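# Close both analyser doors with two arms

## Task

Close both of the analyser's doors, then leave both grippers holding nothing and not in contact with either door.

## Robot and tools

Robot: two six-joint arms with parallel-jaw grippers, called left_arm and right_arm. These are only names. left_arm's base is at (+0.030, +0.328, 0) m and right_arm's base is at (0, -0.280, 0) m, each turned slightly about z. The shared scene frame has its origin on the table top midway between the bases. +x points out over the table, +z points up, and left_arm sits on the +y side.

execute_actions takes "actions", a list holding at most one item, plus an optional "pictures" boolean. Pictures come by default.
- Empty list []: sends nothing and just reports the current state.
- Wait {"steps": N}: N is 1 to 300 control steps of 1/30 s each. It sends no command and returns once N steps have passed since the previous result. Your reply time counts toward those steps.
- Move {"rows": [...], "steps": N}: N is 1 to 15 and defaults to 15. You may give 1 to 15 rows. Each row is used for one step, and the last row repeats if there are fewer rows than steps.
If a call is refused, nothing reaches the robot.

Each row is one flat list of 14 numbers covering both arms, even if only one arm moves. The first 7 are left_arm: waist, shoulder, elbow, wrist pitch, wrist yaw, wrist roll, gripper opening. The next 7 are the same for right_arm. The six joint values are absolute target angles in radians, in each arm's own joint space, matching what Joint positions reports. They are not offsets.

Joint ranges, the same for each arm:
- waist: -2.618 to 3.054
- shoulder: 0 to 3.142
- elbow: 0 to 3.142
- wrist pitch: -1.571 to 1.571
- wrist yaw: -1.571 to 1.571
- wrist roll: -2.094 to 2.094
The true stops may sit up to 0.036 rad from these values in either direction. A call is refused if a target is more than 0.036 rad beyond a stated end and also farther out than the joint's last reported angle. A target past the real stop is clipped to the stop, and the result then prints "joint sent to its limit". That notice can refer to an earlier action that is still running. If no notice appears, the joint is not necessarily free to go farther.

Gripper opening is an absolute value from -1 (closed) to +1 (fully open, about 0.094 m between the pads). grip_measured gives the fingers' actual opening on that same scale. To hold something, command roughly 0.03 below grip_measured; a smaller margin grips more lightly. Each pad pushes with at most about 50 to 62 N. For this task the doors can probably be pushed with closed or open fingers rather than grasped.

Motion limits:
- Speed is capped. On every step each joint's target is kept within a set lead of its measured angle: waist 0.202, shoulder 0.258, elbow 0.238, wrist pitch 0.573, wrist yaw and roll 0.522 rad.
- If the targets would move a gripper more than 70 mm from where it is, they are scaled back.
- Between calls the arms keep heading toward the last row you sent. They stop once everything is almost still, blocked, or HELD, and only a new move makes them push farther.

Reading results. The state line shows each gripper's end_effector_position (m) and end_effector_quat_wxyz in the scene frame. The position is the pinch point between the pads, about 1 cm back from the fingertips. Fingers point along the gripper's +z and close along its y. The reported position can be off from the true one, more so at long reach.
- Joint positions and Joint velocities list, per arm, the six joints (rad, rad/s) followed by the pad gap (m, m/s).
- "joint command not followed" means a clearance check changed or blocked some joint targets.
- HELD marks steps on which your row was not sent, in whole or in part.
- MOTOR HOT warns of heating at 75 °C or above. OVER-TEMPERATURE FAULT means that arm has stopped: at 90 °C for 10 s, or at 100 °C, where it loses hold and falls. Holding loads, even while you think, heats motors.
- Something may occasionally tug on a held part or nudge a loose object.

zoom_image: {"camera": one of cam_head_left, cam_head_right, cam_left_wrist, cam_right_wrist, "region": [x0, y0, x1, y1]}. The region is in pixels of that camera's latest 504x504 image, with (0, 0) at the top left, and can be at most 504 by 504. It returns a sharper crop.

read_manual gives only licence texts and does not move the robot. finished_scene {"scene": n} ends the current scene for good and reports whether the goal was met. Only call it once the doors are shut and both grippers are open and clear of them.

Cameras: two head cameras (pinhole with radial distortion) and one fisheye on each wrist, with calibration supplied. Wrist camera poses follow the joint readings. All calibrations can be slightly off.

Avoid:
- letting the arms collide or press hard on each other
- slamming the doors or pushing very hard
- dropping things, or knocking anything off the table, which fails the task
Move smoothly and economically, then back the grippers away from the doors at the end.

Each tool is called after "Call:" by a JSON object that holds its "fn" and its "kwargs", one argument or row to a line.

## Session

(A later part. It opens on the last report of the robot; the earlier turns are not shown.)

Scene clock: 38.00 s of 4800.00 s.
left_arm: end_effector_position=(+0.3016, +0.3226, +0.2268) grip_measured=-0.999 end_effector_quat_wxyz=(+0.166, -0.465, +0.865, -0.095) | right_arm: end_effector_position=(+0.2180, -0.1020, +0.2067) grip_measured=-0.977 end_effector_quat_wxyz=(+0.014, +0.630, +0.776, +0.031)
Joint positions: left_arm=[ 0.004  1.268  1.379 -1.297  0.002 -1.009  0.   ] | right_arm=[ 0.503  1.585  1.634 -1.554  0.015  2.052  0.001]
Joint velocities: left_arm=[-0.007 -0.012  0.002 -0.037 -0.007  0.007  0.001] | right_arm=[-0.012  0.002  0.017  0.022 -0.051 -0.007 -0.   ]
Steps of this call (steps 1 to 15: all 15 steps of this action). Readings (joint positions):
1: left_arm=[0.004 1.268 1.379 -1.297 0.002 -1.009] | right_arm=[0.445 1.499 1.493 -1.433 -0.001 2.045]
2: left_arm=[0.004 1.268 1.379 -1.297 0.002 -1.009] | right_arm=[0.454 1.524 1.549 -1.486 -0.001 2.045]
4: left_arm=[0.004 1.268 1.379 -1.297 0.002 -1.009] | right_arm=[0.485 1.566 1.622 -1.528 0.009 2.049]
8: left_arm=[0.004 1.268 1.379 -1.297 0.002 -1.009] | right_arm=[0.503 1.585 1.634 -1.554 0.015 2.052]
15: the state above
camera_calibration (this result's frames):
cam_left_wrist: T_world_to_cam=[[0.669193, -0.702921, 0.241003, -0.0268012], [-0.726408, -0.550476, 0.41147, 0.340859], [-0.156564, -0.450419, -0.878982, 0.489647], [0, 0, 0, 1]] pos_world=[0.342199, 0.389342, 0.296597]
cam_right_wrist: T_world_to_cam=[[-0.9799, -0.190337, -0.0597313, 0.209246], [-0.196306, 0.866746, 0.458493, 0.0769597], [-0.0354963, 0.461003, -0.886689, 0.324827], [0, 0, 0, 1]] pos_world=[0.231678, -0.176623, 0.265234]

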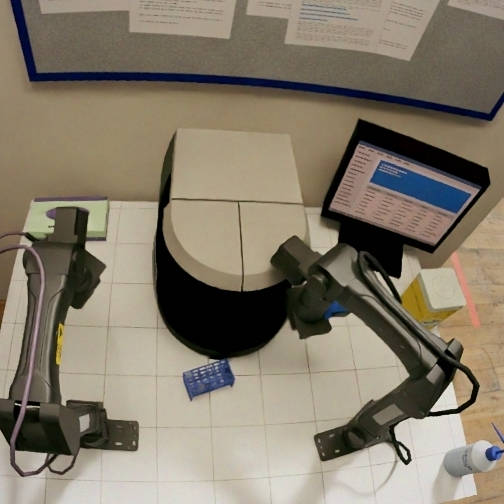

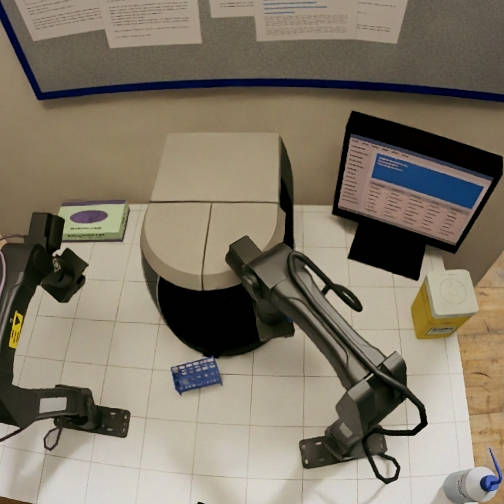

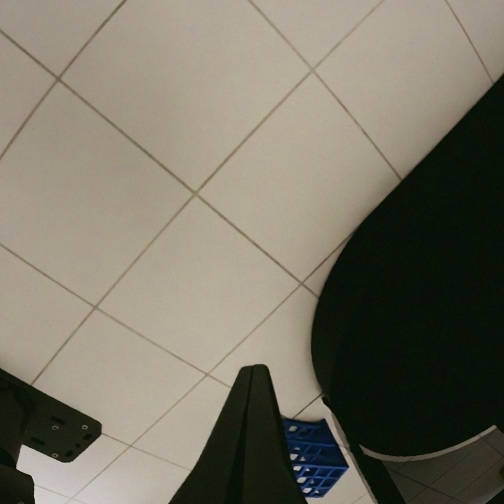

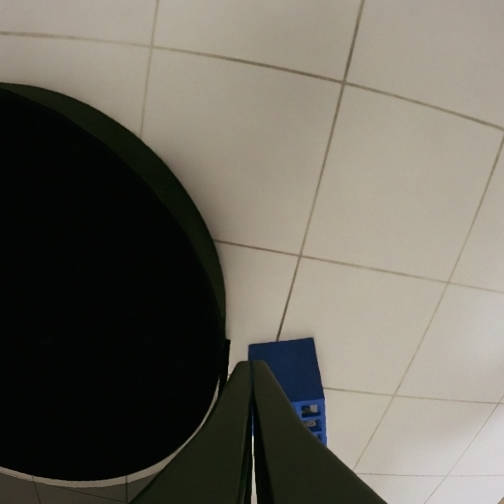

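Both closed. Retreating.

Call:
{"fn": "execute_actions", "kwargs": {
  "actions": [
    {"rows":[[0.0,1.261,1.4,-1.3,0,-1.0,-1,0.3,1.2,1.25,-1.4,0,1.8,-1]],"steps":15}
  ]
}}

Scene clock: 38.73 s of 4800.00 s.
left_arm: end_effector_position=(+0.3016, +0.3226, +0.2268) grip_measured=-0.999 end_effector_quat_wxyz=(+0.166, -0.465, +0.865, -0.095) | right_arm: end_effector_position=(+0.1916, -0.1800, +0.1955) grip_measured=-0.977 end_effector_quat_wxyz=(+0.045, +0.618, +0.779, +0.096)
Joint positions: left_arm=[ 0.004  1.268  1.379 -1.297  0.002 -1.009  0.   ] | right_arm=[ 0.291  1.196  1.254 -1.417  0.003  1.819  0.001]
Joint velocities: left_arm=[-0.012 -0.012 -0.007  0.066  0.037 -0.081  0.   ] | right_arm=[ 0.022 -0.007 -0.046  0.066  0.007 -0.154 -0.001]
Steps of this call (steps 1 to 7: the robot went on to your last target; steps 8 to 22: all 15 steps of this action). Readings (joint positions):
8: left_arm=[0.004 1.268 1.379 -1.297 0.002 -1.009] | right_arm=[0.479 1.546 1.586 -1.520 0.003 2.014]
9: left_arm=[0.004 1.268 1.379 -1.297 0.002 -1.009] | right_arm=[0.429 1.477 1.496 -1.458 -0.006 1.971]
11: left_arm=[0.004 1.268 1.379 -1.297 0.002 -1.009] | right_arm=[0.321 1.324 1.334 -1.426 0.003 1.912]
15: left_arm=[0.004 1.268 1.379 -1.297 0.002 -1.009] | right_arm=[0.291 1.192 1.259 -1.452 0.005 1.853]
22: the state above
camera_calibration (this result's frames):
cam_left_wrist: T_world_to_cam=[[0.669193, -0.702921, 0.241003, -0.0268012], [-0.726408, -0.550476, 0.41147, 0.340859], [-0.156564, -0.450419, -0.878982, 0.489647], [0, 0, 0, 1]] pos_world=[0.342199, 0.389342, 0.296597]
cam_right_wrist: T_world_to_cam=[[-0.958592, -0.203764, -0.198952, 0.188613], [-0.276569, 0.832678, 0.479746, 0.149568], [0.0679076, 0.514905, -0.854554, 0.333558], [0, 0, 0, 1]] pos_world=[0.199517, -0.25786, 0.250814]

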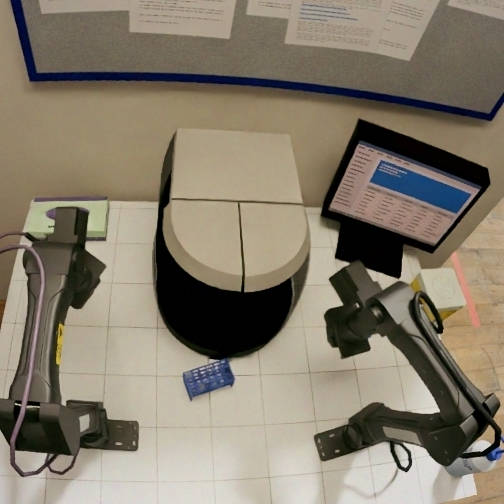

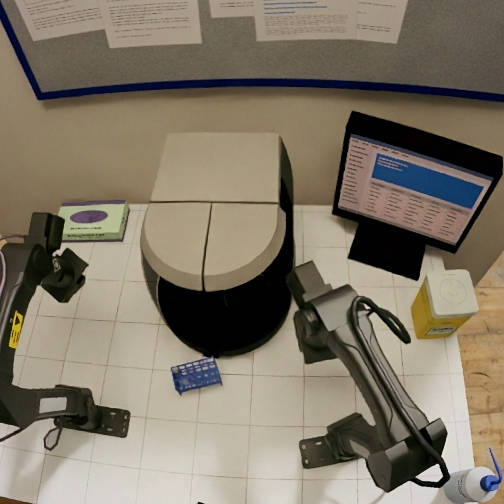

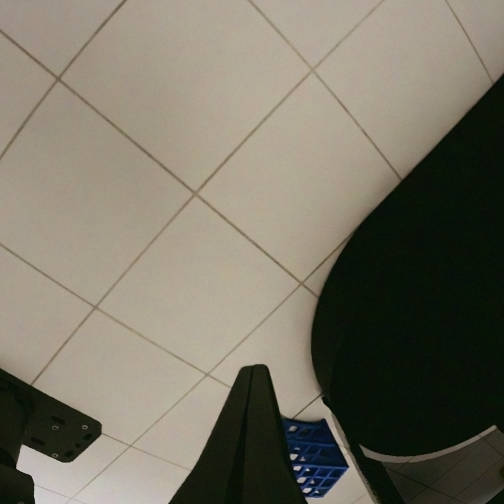

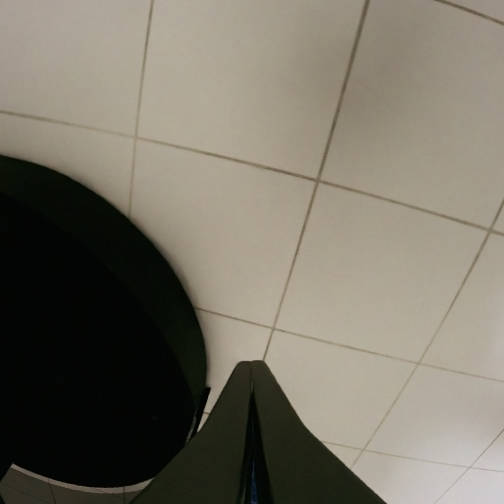

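Call:
{"fn": "finished_scene", "kwargs": {
  "scene": 1
}}

The scene is finished: the task was done.


## Next scene

The same job, from a new start.

Call:
{"fn": "execute_actions", "kwargs": {
  "actions": []
}}

Scene clock: 0.00 s of 4800.00 s.
left_arm: end_effector_position=(+0.5941, +0.5824, +0.3828) grip_measured=+1.000 end_effector_quat_wxyz=(+0.550, -0.053, +0.824, +0.125) | right_arm: end_effector_position=(+0.2065, -0.3794, +0.1689) grip_measured=+1.000 end_effector_quat_wxyz=(+0.075, +0.340, +0.935, +0.070)
Joint positions: left_arm=[ 0.498  2.254  2.652 -0.777  0.171  0.226  0.094] | right_arm=[-0.772  1.304  1.223 -1.376 -0.17   0.122  0.094]
Joint velocities: left_arm=[-0.007 -0.002 -0.002 -0.066 -0.037 -0.051  0.   ] | right_arm=[ 0.002 -0.012 -0.027 -0.007  0.022  0.051  0.   ]
camera_calibration (this result's frames):
cam_left_wrist: T_world_to_cam=[[0.175072, -0.925144, -0.336836, 0.566618], [-0.899903, -0.0115758, -0.435936, 0.745803], [0.399404, 0.379441, -0.834567, -0.0410604], [0, 0, 0, 1]] pos_world=[0.588351, 0.548416, 0.481712]
cam_right_wrist: T_world_to_cam=[[-0.637664, -0.749519, -0.177779, -0.120012], [-0.752115, 0.555921, 0.353941, 0.346926], [-0.166455, 0.359406, -0.918216, 0.412665], [0, 0, 0, 1]] pos_world=[0.253091, -0.431129, 0.234788]

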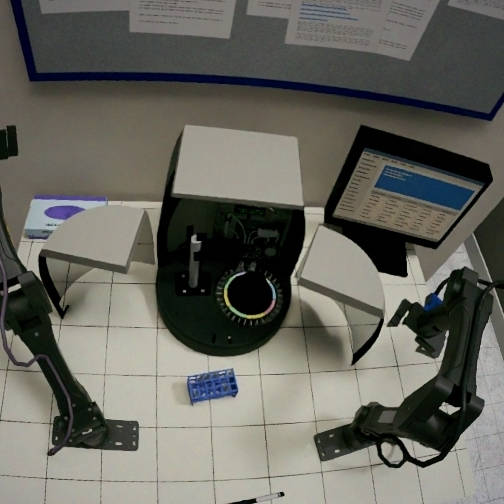

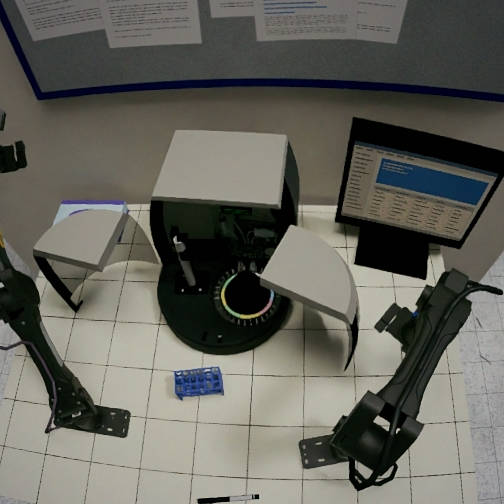

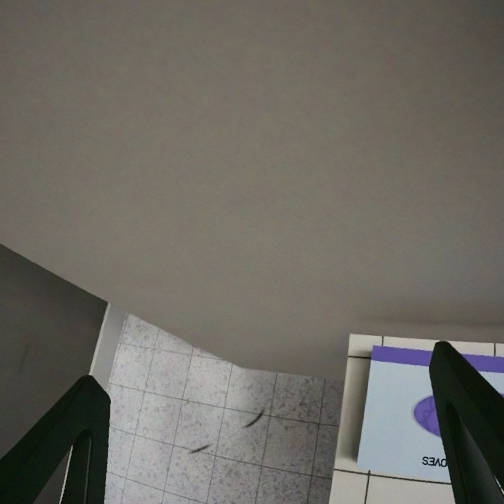

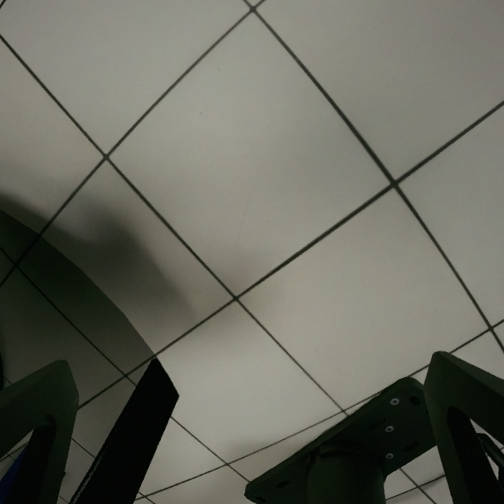

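Call:
{"fn": "execute_actions", "kwargs": {
  "actions": [
    {"rows":[[0.26,2.046,2.177,-1.531,0,-0.4,-1,-0.60,1.637,1.627,-1.29,0,0.74,-1]],"steps":15}
  ],
  "pictures": false
}}

Call:
{"fn": "execute_actions", "kwargs": {
  "actions": [
    {"rows":[[0.233,2.046,2.177,-1.531,0,-0.4,-1,-0.529,1.637,1.627,-1.29,0,0.74,-1]],"steps":12}
  ]
}}

Scene clock: 1.37 s of 4800.00 s.
left_arm: end_effector_position=(+0.4644, +0.4199, +0.1949) grip_measured=-0.998 end_effector_quat_wxyz=(+0.121, -0.262, +0.957, -0.025) | right_arm: end_effector_position=(+0.3190, -0.4147, +0.1827) grip_measured=-0.977 end_effector_quat_wxyz=(+0.106, +0.526, +0.843, +0.026)
Joint positions: left_arm=[ 0.248  2.069  2.174 -1.431  0.038 -0.317  0.   ] | right_arm=[-0.6    1.664  1.598 -1.287 -0.021  0.704  0.001]
Joint velocities: left_arm=[-0.007  0.007 -0.203 -0.945 -0.11  -0.535  0.   ] | right_arm=[-0.012  0.002 -0.017 -0.037  0.081  0.227 -0.   ]
Steps of this call (steps 1 to 26: nothing new was sent; steps 27 to 41: all 15 steps of this action). Readings (joint positions):
27: left_arm=[0.490 2.239 2.629 -0.792 0.155 0.187] | right_arm=[-0.750 1.334 1.256 -1.398 -0.141 0.192]
28: left_arm=[0.478 2.212 2.587 -0.837 0.134 0.138] | right_arm=[-0.709 1.392 1.322 -1.412 -0.115 0.276]
30: left_arm=[0.437 2.163 2.512 -0.933 0.107 0.048] | right_arm=[-0.643 1.529 1.465 -1.383 -0.084 0.418]
34: left_arm=[0.335 2.095 2.367 -1.104 0.079 -0.098] | right_arm=[-0.600 1.663 1.592 -1.288 -0.046 0.602]
41: the state above

Scene clock: 1.77 s of 4800.00 s.
left_arm: end_effector_position=(+0.4428, +0.4168, +0.1920) grip_measured=-0.998 end_effector_quat_wxyz=(+0.080, -0.296, +0.952, -0.014) | right_arm: end_effector_position=(+0.3274, -0.3928, +0.1827) grip_measured=-0.977 end_effector_quat_wxyz=(+0.106, +0.506, +0.856, +0.026)
Joint positions: left_arm=[ 0.242  2.063  2.17  -1.516  0.013 -0.389  0.   ] | right_arm=[-0.527  1.664  1.598 -1.287 -0.011  0.729  0.001]
Joint velocities: left_arm=[-0.002 -0.007 -0.007 -0.066 -0.007 -0.007 -0.001] | right_arm=[-0.002 -0.007 -0.002 -0.007  0.037  0.037 -0.   ]
Steps of this call (steps 1 to 12: all 12 steps of this action). Readings (joint positions):
1: left_arm=[0.248 2.069 2.170 -1.457 0.033 -0.333] | right_arm=[-0.593 1.664 1.598 -1.287 -0.015 0.711]
2: left_arm=[0.248 2.069 2.170 -1.475 0.026 -0.346] | right_arm=[-0.580 1.664 1.598 -1.287 -0.011 0.715]
4: left_arm=[0.246 2.065 2.170 -1.493 0.020 -0.363] | right_arm=[-0.547 1.664 1.598 -1.287 -0.011 0.721]
8: left_arm=[0.242 2.063 2.170 -1.510 0.015 -0.382] | right_arm=[-0.527 1.664 1.598 -1.287 -0.011 0.726]
12: the state above
camera_calibration (this result's frames):
cam_left_wrist: T_world_to_cam=[[0.396552, -0.917962, 0.00962624, 0.208077], [-0.785309, -0.333779, 0.521422, 0.424246], [-0.475433, -0.214331, -0.853245, 0.561414], [0, 0, 0, 1]] pos_world=[0.517566, 0.45294, 0.255809]
cam_right_wrist: T_world_to_cam=[[-0.868354, -0.47284, -0.14961, 0.128574], [-0.495622, 0.816483, 0.296166, 0.469381], [-0.0178848, 0.331327, -0.943346, 0.395172], [0, 0, 0, 1]] pos_world=[0.351351, -0.453377, 0.253006]

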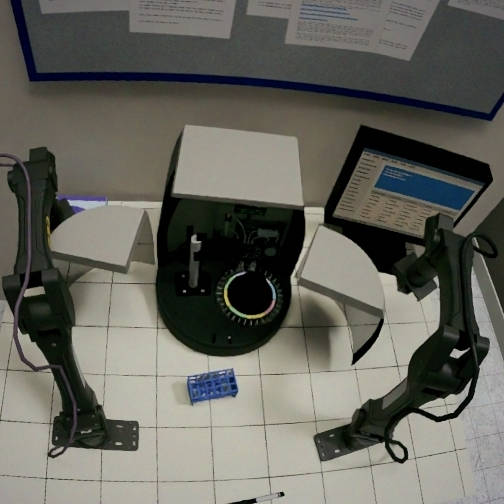

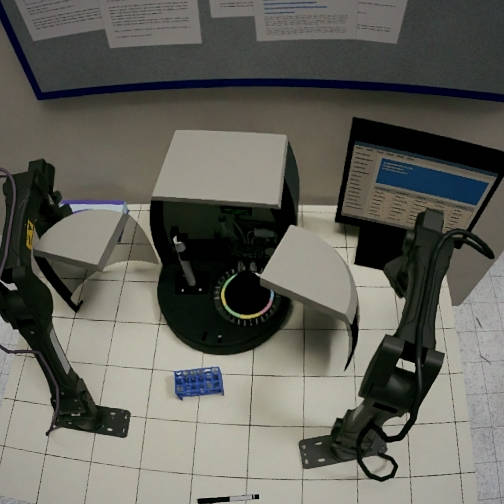

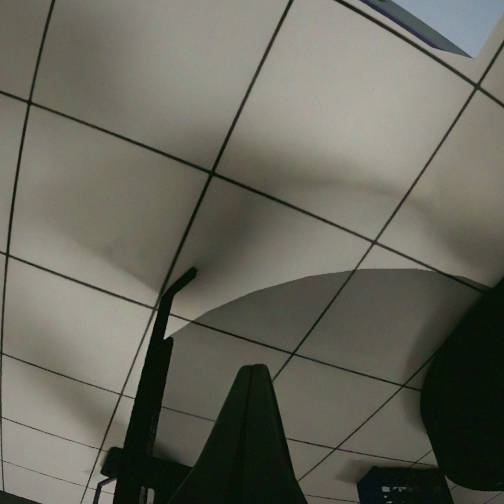

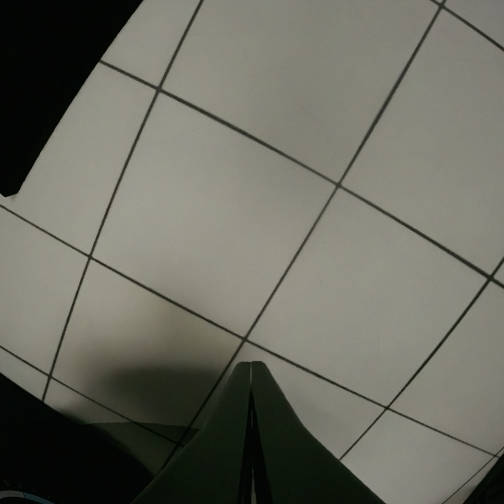

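Call:
{"fn": "execute_actions", "kwargs": {
  "actions": [
    {"rows":[[0.232,1.771,1.80,-1.43,0,-0.7,-1,-0.453,1.512,1.523,-1.41,0,1.1,-1]],"steps":13}
  ],
  "pictures": false
}}

Call:
{"fn": "execute_actions", "kwargs": {
  "actions": [
    {"rows":[[0.176,1.539,1.548,-1.41,0,-1.0,-1,-0.288,1.343,1.38,-1.44,0,1.5,-1]],"steps":13}
  ],
  "pictures": false
}}

Call:
{"fn": "execute_actions", "kwargs": {
  "actions": [
    {"rows":[[0.038,1.361,1.393,-1.43,0,-1.39,-1,-0.029,1.261,1.322,-1.46,0,1.8,-1]],"steps":13}
  ],
  "pictures": false
}}

Call:
{"fn": "execute_actions", "kwargs": {
  "actions": [
    {"rows":[[-0.196,1.261,1.322,-1.46,0,-1.6,-1,0.245,1.314,1.358,-1.44,0,2.05,-1]],"steps":13}
  ],
  "pictures": false
}}

Call:
{"fn": "execute_actions", "kwargs": {
  "actions": [
    {"rows":[[-0.468,1.265,1.325,-1.46,0,-1.85,-1,0.436,1.464,1.479,-1.415,0,2.05,-1]],"steps":13}
  ],
  "pictures": false
}}

Call:
{"fn": "execute_actions", "kwargs": {
  "actions": [
    {"rows":[[-0.684,1.39,1.4165,-1.43,0,-2.05,-1,0.48,1.55,1.56,-1.41,0,2.05,-1]],"steps":13}
  ]
}}

Scene clock: 3.23 s of 4800.00 s.
left_arm: end_effector_position=(+0.3764, +0.4031, +0.2054) grip_measured=-0.998 end_effector_quat_wxyz=(+0.083, -0.429, +0.899, -0.022) | right_arm: end_effector_position=(+0.2849, -0.3550, +0.1997) grip_measured=-0.977 end_effector_quat_wxyz=(+0.082, +0.616, +0.782, +0.038)
Joint positions: left_arm=[ 0.24   1.762  1.813 -1.45   0.005 -0.678  0.   ] | right_arm=[-0.452  1.518  1.525 -1.398 -0.007  1.071  0.001]
Joint velocities: left_arm=[ 0.002  0.027 -0.037  0.022  0.007 -0.139  0.   ] | right_arm=[-0.002 -0.012 -0.002  0.007  0.051  0.095  0.   ]
Steps of this call (steps 1 to 15: the robot went on to your last target; steps 16 to 31: nothing new was sent; steps 32 to 44: all 13 steps of this action). Readings (joint positions):
32: left_arm=[0.242 2.026 2.114 -1.476 0.012 -0.440] | right_arm=[-0.520 1.649 1.584 -1.284 -0.007 0.788]
33: left_arm=[0.242 1.964 2.016 -1.439 0.012 -0.490] | right_arm=[-0.505 1.623 1.557 -1.296 -0.005 0.849]
35: left_arm=[0.242 1.848 1.870 -1.431 0.005 -0.568] | right_arm=[-0.468 1.569 1.527 -1.348 -0.005 0.937]
39: left_arm=[0.240 1.761 1.822 -1.457 0.005 -0.644] | right_arm=[-0.452 1.518 1.525 -1.390 -0.007 1.028]
44: the state above

Scene clock: 3.67 s of 4800.00 s.
left_arm: end_effector_position=(+0.3238, +0.3744, +0.2034) grip_measured=-0.998 end_effector_quat_wxyz=(+0.079, -0.534, +0.841, -0.034) | right_arm: end_effector_position=(+0.2465, -0.3020, +0.1996) grip_measured=-0.977 end_effector_quat_wxyz=(+0.064, +0.702, +0.707, +0.057)
Joint positions: left_arm=[ 0.18   1.537  1.56  -1.421 -0.    -0.977  0.   ] | right_arm=[-0.285  1.352  1.385 -1.432 -0.006  1.468  0.001]
Joint velocities: left_arm=[-0.012  0.007 -0.007 -0.051 -0.022 -0.139 -0.001] | right_arm=[ 0.002  0.002 -0.022  0.066 -0.037  0.081 -0.001]
Steps of this call (steps 1 to 13: all 13 steps of this action). Readings (joint positions):
1: left_arm=[0.235 1.731 1.764 -1.412 0.003 -0.727] | right_arm=[-0.432 1.497 1.497 -1.378 0.003 1.138]
2: left_arm=[0.226 1.680 1.684 -1.372 -0.006 -0.782] | right_arm=[-0.391 1.461 1.449 -1.372 0.007 1.209]
4: left_arm=[0.203 1.591 1.585 -1.394 -0.006 -0.862] | right_arm=[-0.308 1.398 1.391 -1.404 0.001 1.313]
8: left_arm=[0.180 1.537 1.561 -1.423 -0.001 -0.941] | right_arm=[-0.285 1.352 1.385 -1.431 -0.006 1.419]
13: the state above

Scene clock: 4.10 s of 4800.00 s.
left_arm: end_effector_position=(+0.2844, +0.3313, +0.2040) grip_measured=-0.998 end_effector_quat_wxyz=(+0.073, -0.631, +0.770, -0.060) | right_arm: end_effector_position=(+0.2252, -0.2415, +0.1990) grip_measured=-0.977 end_effector_quat_wxyz=(+0.047, +0.719, +0.690, +0.073)
Joint positions: left_arm=[ 0.037  1.362  1.407 -1.426  0.002 -1.363  0.   ] | right_arm=[-0.027  1.279  1.329 -1.446 -0.006  1.773  0.001]
Joint velocities: left_arm=[ 0.012 -0.032 -0.007 -0.022 -0.007 -0.183  0.   ] | right_arm=[ 0.007 -0.007  0.032 -0.022 -0.007  0.081  0.001]
Steps of this call (steps 1 to 13: all 13 steps of this action). Readings (joint positions):
1: left_arm=[0.164 1.514 1.530 -1.397 -0.009 -1.042] | right_arm=[-0.257 1.343 1.374 -1.425 0.007 1.520]
2: left_arm=[0.137 1.476 1.480 -1.377 -0.023 -1.113] | right_arm=[-0.195 1.327 1.354 -1.423 0.014 1.576]
4: left_arm=[0.071 1.404 1.419 -1.401 -0.014 -1.213] | right_arm=[-0.076 1.299 1.333 -1.435 0.008 1.654]
8: left_arm=[0.037 1.362 1.407 -1.426 0.002 -1.316] | right_arm=[-0.027 1.279 1.329 -1.446 -0.006 1.735]
13: the state above

Scene clock: 4.53 s of 4800.00 s.
left_arm: end_effector_position=(+0.2555, +0.2764, +0.2034) grip_measured=-0.998 end_effector_quat_wxyz=(+0.058, -0.625, +0.775, -0.079) | right_arm: end_effector_position=(+0.2111, -0.1805, +0.1929) grip_measured=-0.977 end_effector_quat_wxyz=(+0.023, +0.713, +0.697, +0.071)
Joint positions: left_arm=[-0.198  1.271  1.338 -1.441  0.006 -1.583  0.   ] | right_arm=[ 0.246  1.315  1.334 -1.441 -0.004  2.027  0.001]
Joint velocities: left_arm=[-0.007  0.002  0.002 -0.081  0.037 -0.066  0.001] | right_arm=[-0.012 -0.002 -0.007  0.051 -0.037  0.11   0.   ]
Steps of this call (steps 1 to 13: all 13 steps of this action). Readings (joint positions):
1: left_arm=[0.011 1.351 1.394 -1.418 -0.013 -1.402] | right_arm=[0.002 1.282 1.330 -1.447 0.007 1.817]
2: left_arm=[-0.041 1.330 1.373 -1.415 -0.030 -1.443] | right_arm=[0.067 1.287 1.331 -1.446 0.010 1.862]
4: left_arm=[-0.153 1.291 1.344 -1.426 -0.015 -1.499] | right_arm=[0.186 1.301 1.334 -1.444 0.011 1.931]
8: left_arm=[-0.198 1.271 1.338 -1.441 0.006 -1.556] | right_arm=[0.246 1.315 1.334 -1.441 -0.004 1.996]
13: the state above

Scene clock: 4.97 s of 4800.00 s.
left_arm: end_effector_position=(+0.2328, +0.2180, +0.2033) grip_measured=-0.998 end_effector_quat_wxyz=(+0.034, -0.616, +0.782, -0.091) | right_arm: end_effector_position=(+0.2214, -0.1182, +0.1891) grip_measured=-0.977 end_effector_quat_wxyz=(+0.014, +0.649, +0.758, +0.064)
Joint positions: left_arm=[-0.468  1.271  1.338 -1.443  0.009 -1.831  0.   ] | right_arm=[ 0.438  1.478  1.454 -1.415 -0.003  2.04   0.001]
Joint velocities: left_arm=[-0.022 -0.002 -0.002  0.007 -0.022 -0.125  0.001] | right_arm=[ 0.002 -0.007 -0.017 -0.007  0.037  0.066 -0.   ]
Steps of this call (steps 1 to 13: all 13 steps of this action). Readings (joint positions):
1: left_arm=[-0.226 1.271 1.338 -1.442 -0.007 -1.626] | right_arm=[0.272 1.335 1.356 -1.458 0.007 2.030]
2: left_arm=[-0.285 1.271 1.338 -1.444 -0.020 -1.676] | right_arm=[0.326 1.370 1.398 -1.467 0.010 2.035]
4: left_arm=[-0.407 1.271 1.338 -1.443 -0.011 -1.739] | right_arm=[0.407 1.432 1.446 -1.445 0.006 2.038]
8: left_arm=[-0.468 1.271 1.338 -1.443 0.009 -1.801] | right_arm=[0.438 1.478 1.454 -1.415 -0.003 2.039]
13: the state above

Scene clock: 5.40 s of 4800.00 s.
left_arm: end_effector_position=(+0.2237, +0.1600, +0.1956) grip_measured=-0.998 end_effector_quat_wxyz=(+0.011, -0.611, +0.787, -0.079) | right_arm: end_effector_position=(+0.2264, -0.1037, +0.1991) grip_measured=-0.977 end_effector_quat_wxyz=(+0.015, +0.638, +0.767, +0.069)
Joint positions: left_arm=[-0.686  1.389  1.4   -1.421  0.01  -2.033  0.   ] | right_arm=[ 0.47   1.526  1.537 -1.441 -0.002  2.043  0.001]
Joint velocities: left_arm=[-0.002 -0.022  0.012  0.037  0.007 -0.11  -0.   ] | right_arm=[-0.012  0.002  0.002  0.022  0.022 -0.037 -0.001]
Steps of this call (steps 1 to 13: all 13 steps of this action). Readings (joint positions):
1: left_arm=[-0.496 1.285 1.349 -1.452 -0.004 -1.867] | right_arm=[0.442 1.488 1.468 -1.425 -0.003 2.041]
2: left_arm=[-0.553 1.309 1.372 -1.464 -0.014 -1.907] | right_arm=[0.450 1.504 1.495 -1.432 -0.003 2.041]
4: left_arm=[-0.650 1.357 1.397 -1.446 -0.003 -1.957] | right_arm=[0.462 1.514 1.526 -1.438 -0.004 2.042]
8: left_arm=[-0.686 1.389 1.400 -1.421 0.010 -2.008] | right_arm=[0.470 1.526 1.537 -1.441 -0.002 2.043]
13: the state above
camera_calibration (this result's frames):
cam_left_wrist: T_world_to_cam=[[0.895886, -0.428474, 0.117464, -0.151855], [-0.386416, -0.620997, 0.681942, 0.0899571], [-0.219249, -0.656333, -0.721912, 0.393019], [0, 0, 0, 1]] pos_world=[0.256975, 0.248749, 0.240217]
cam_right_wrist: T_world_to_cam=[[-0.979547, -0.162792, -0.118267, 0.23112], [-0.200369, 0.843061, 0.4991, 0.0738677], [0.0184569, 0.512589, -0.858436, 0.306723], [0, 0, 0, 1]] pos_world=[0.235533, -0.181873, 0.253768]

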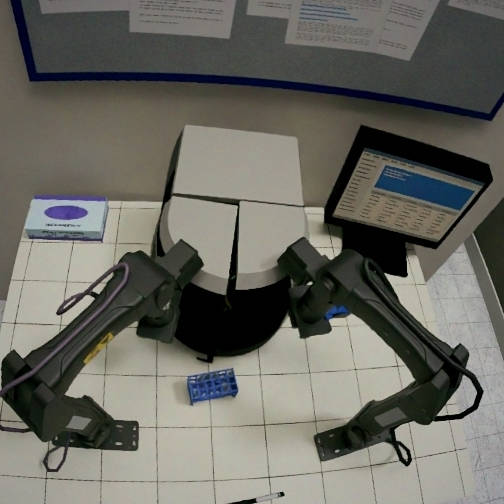

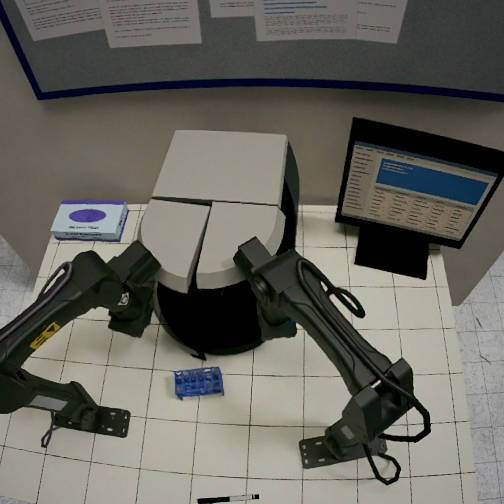

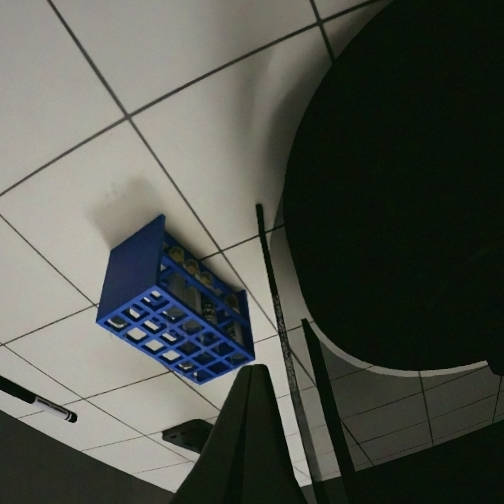

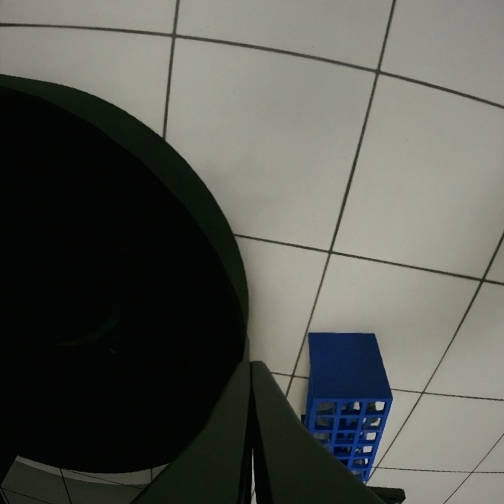

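Left door is slightly ajar; push a bit more while the right retreats.

Call:
{"fn": "execute_actions", "kwargs": {
  "actions": [
    {"rows":[[-0.78,1.52,1.53,-1.41,0,-2.05,-1,0.3,1.2,1.25,-1.4,0,1.8,-1]],"steps":15}
  ]
}}

Scene clock: 6.17 s of 4800.00 s.
left_arm: end_effector_position=(+0.2186, +0.1318, +0.1993) grip_measured=-0.998 end_effector_quat_wxyz=(+0.004, -0.581, +0.812, -0.059) | right_arm: end_effector_position=(+0.1924, -0.1778, +0.1965) grip_measured=-0.977 end_effector_quat_wxyz=(+0.044, +0.616, +0.780, +0.100)
Joint positions: left_arm=[-0.777  1.49   1.507 -1.469  0.009 -2.046  0.   ] | right_arm=[ 0.295  1.196  1.256 -1.412 -0.001  1.819  0.001]
Joint velocities: left_arm=[ 0.002  0.007  0.002 -0.051 -0.007 -0.037  0.002] | right_arm=[-0.002  0.007  0.002 -0.051  0.051 -0.095  0.001]
Steps of this call (steps 1 to 8: the robot went on to your last target; steps 9 to 23: all 15 steps of this action). Readings (joint positions):
9: left_arm=[-0.697 1.406 1.420 -1.437 0.005 -2.045] | right_arm=[0.450 1.491 1.492 -1.405 -0.011 2.007]
10: left_arm=[-0.719 1.435 1.457 -1.453 0.002 -2.047] | right_arm=[0.409 1.426 1.409 -1.365 -0.016 1.967]
12: left_arm=[-0.760 1.480 1.503 -1.464 0.004 -2.046] | right_arm=[0.320 1.295 1.286 -1.386 -0.006 1.911]
16: left_arm=[-0.777 1.490 1.507 -1.469 0.009 -2.046] | right_arm=[0.295 1.192 1.256 -1.422 -0.001 1.853]
23: the state above
camera_calibration (this result's frames):
cam_left_wrist: T_world_to_cam=[[0.862766, -0.499691, 0.077094, -0.135158], [-0.413036, -0.608622, 0.677481, 0.0730548], [-0.29161, -0.61635, -0.731489, 0.388467], [0, 0, 0, 1]] pos_world=[0.260065, 0.216357, 0.245086]
cam_right_wrist: T_world_to_cam=[[-0.95681, -0.206088, -0.205044, 0.190416], [-0.282176, 0.828048, 0.484472, 0.146837], [0.0699425, 0.521406, -0.850438, 0.333159], [0, 0, 0, 1]] pos_world=[0.200324, -0.256056, 0.251236]

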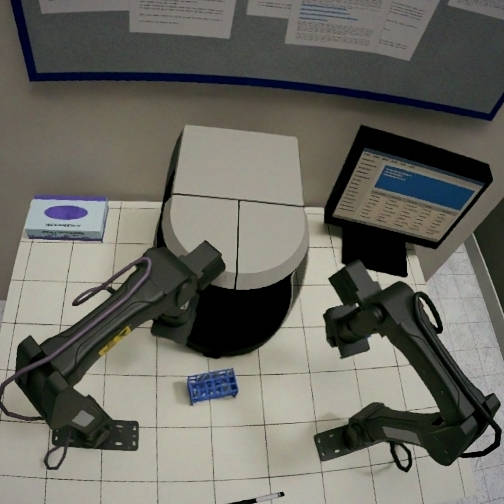

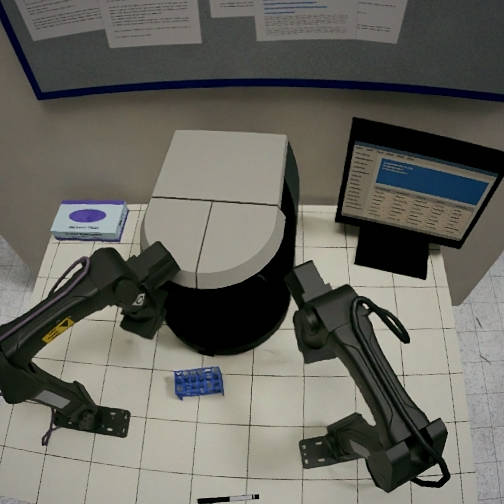

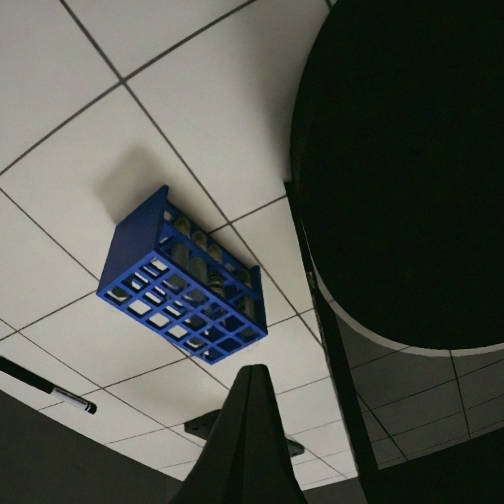

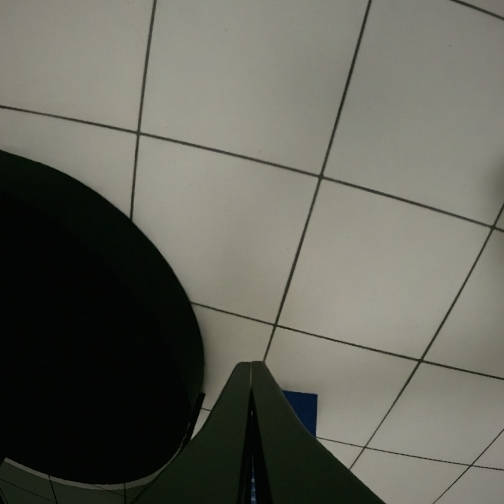

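Call:
{"fn": "execute_actions", "kwargs": {
  "actions": [
    {"rows":[[-0.4,1.261,1.322,-1.3,0,-1.5,-1,0.3,1.2,1.25,-1.4,0,1.8,-1]],"steps":15}
  ]
}}

Scene clock: 6.97 s of 4800.00 s.
left_arm: end_effector_position=(+0.2678, +0.2224, +0.2128) grip_measured=-0.998 end_effector_quat_wxyz=(+0.091, -0.519, +0.839, -0.137) | right_arm: end_effector_position=(+0.1927, -0.1776, +0.1965) grip_measured=-0.977 end_effector_quat_wxyz=(+0.045, +0.613, +0.782, +0.101)
Joint positions: left_arm=[-0.394  1.261  1.335 -1.315  0.002 -1.529  0.   ] | right_arm=[ 0.295  1.196  1.256 -1.411 -0.001  1.811  0.001]
Joint velocities: left_arm=[-0.007 -0.002 -0.012  0.051  0.007  0.095  0.   ] | right_arm=[-0.007 -0.002 -0.017 -0.022  0.037  0.022 -0.001]
Steps of this call (steps 1 to 9: the robot went on to your last target; steps 10 to 24: all 15 steps of this action). Readings (joint positions):
10: left_arm=[-0.754 1.458 1.471 -1.429 0.022 -1.966] | right_arm=[0.295 1.196 1.256 -1.411 -0.001 1.812]
11: left_arm=[-0.699 1.407 1.408 -1.376 0.031 -1.872] | right_arm=[0.295 1.196 1.256 -1.411 -0.001 1.811]
13: left_arm=[-0.548 1.318 1.342 -1.360 0.026 -1.740] | right_arm=[0.295 1.196 1.256 -1.411 -0.001 1.811]
17: left_arm=[-0.394 1.261 1.335 -1.339 0.000 -1.605] | right_arm=[0.295 1.196 1.256 -1.411 -0.001 1.811]
24: the state above
camera_calibration (this result's frames):
cam_left_wrist: T_world_to_cam=[[0.751721, -0.595865, 0.282596, -0.126017], [-0.632872, -0.531307, 0.563193, 0.205275], [-0.185442, -0.602211, -0.776501, 0.446563], [0, 0, 0, 1]] pos_world=[0.307454, 0.3029, 0.266759]
cam_right_wrist: T_world_to_cam=[[-0.954634, -0.214103, -0.206964, 0.189317], [-0.290019, 0.826146, 0.483086, 0.148193], [0.0675526, 0.521193, -0.850761, 0.333603], [0, 0, 0, 1]] pos_world=[0.201172, -0.255767, 0.251408]

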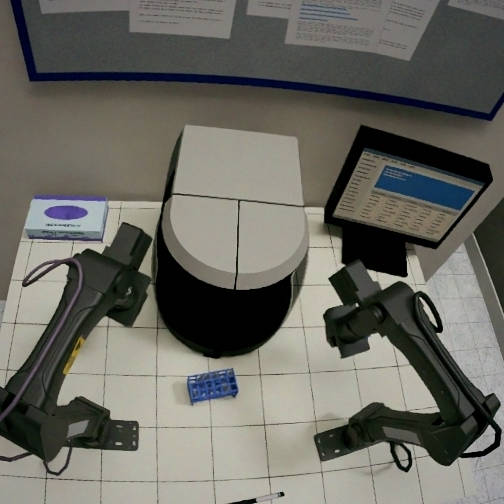

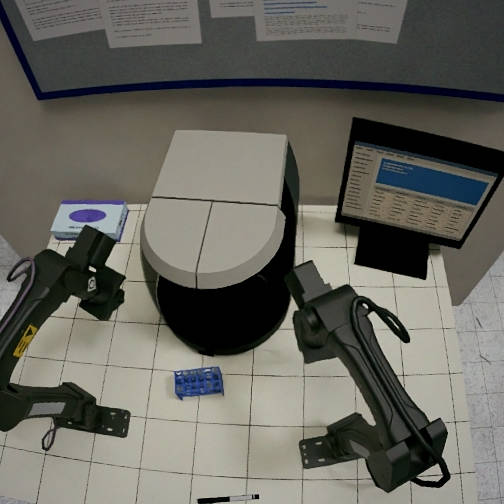

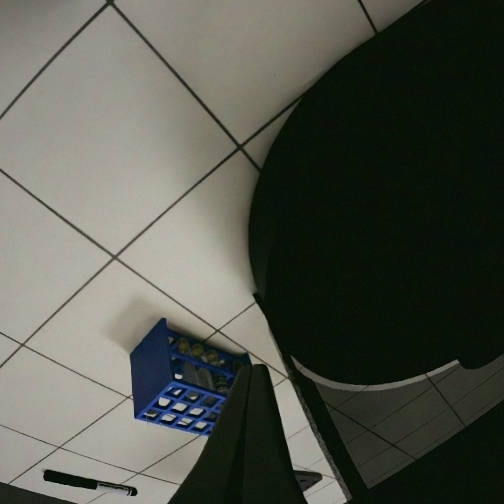

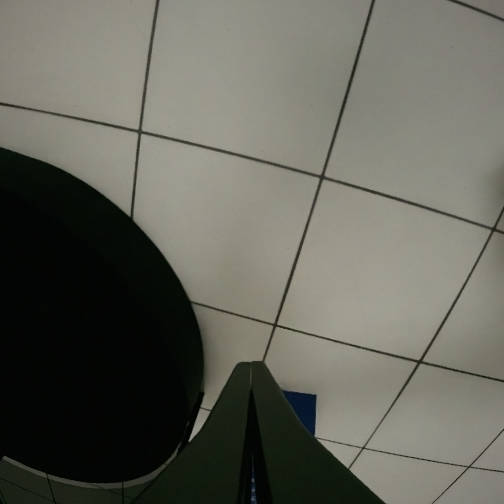

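Call:
{"fn": "finished_scene", "kwargs": {
  "scene": 2
}}

The scene is finished: the task was done.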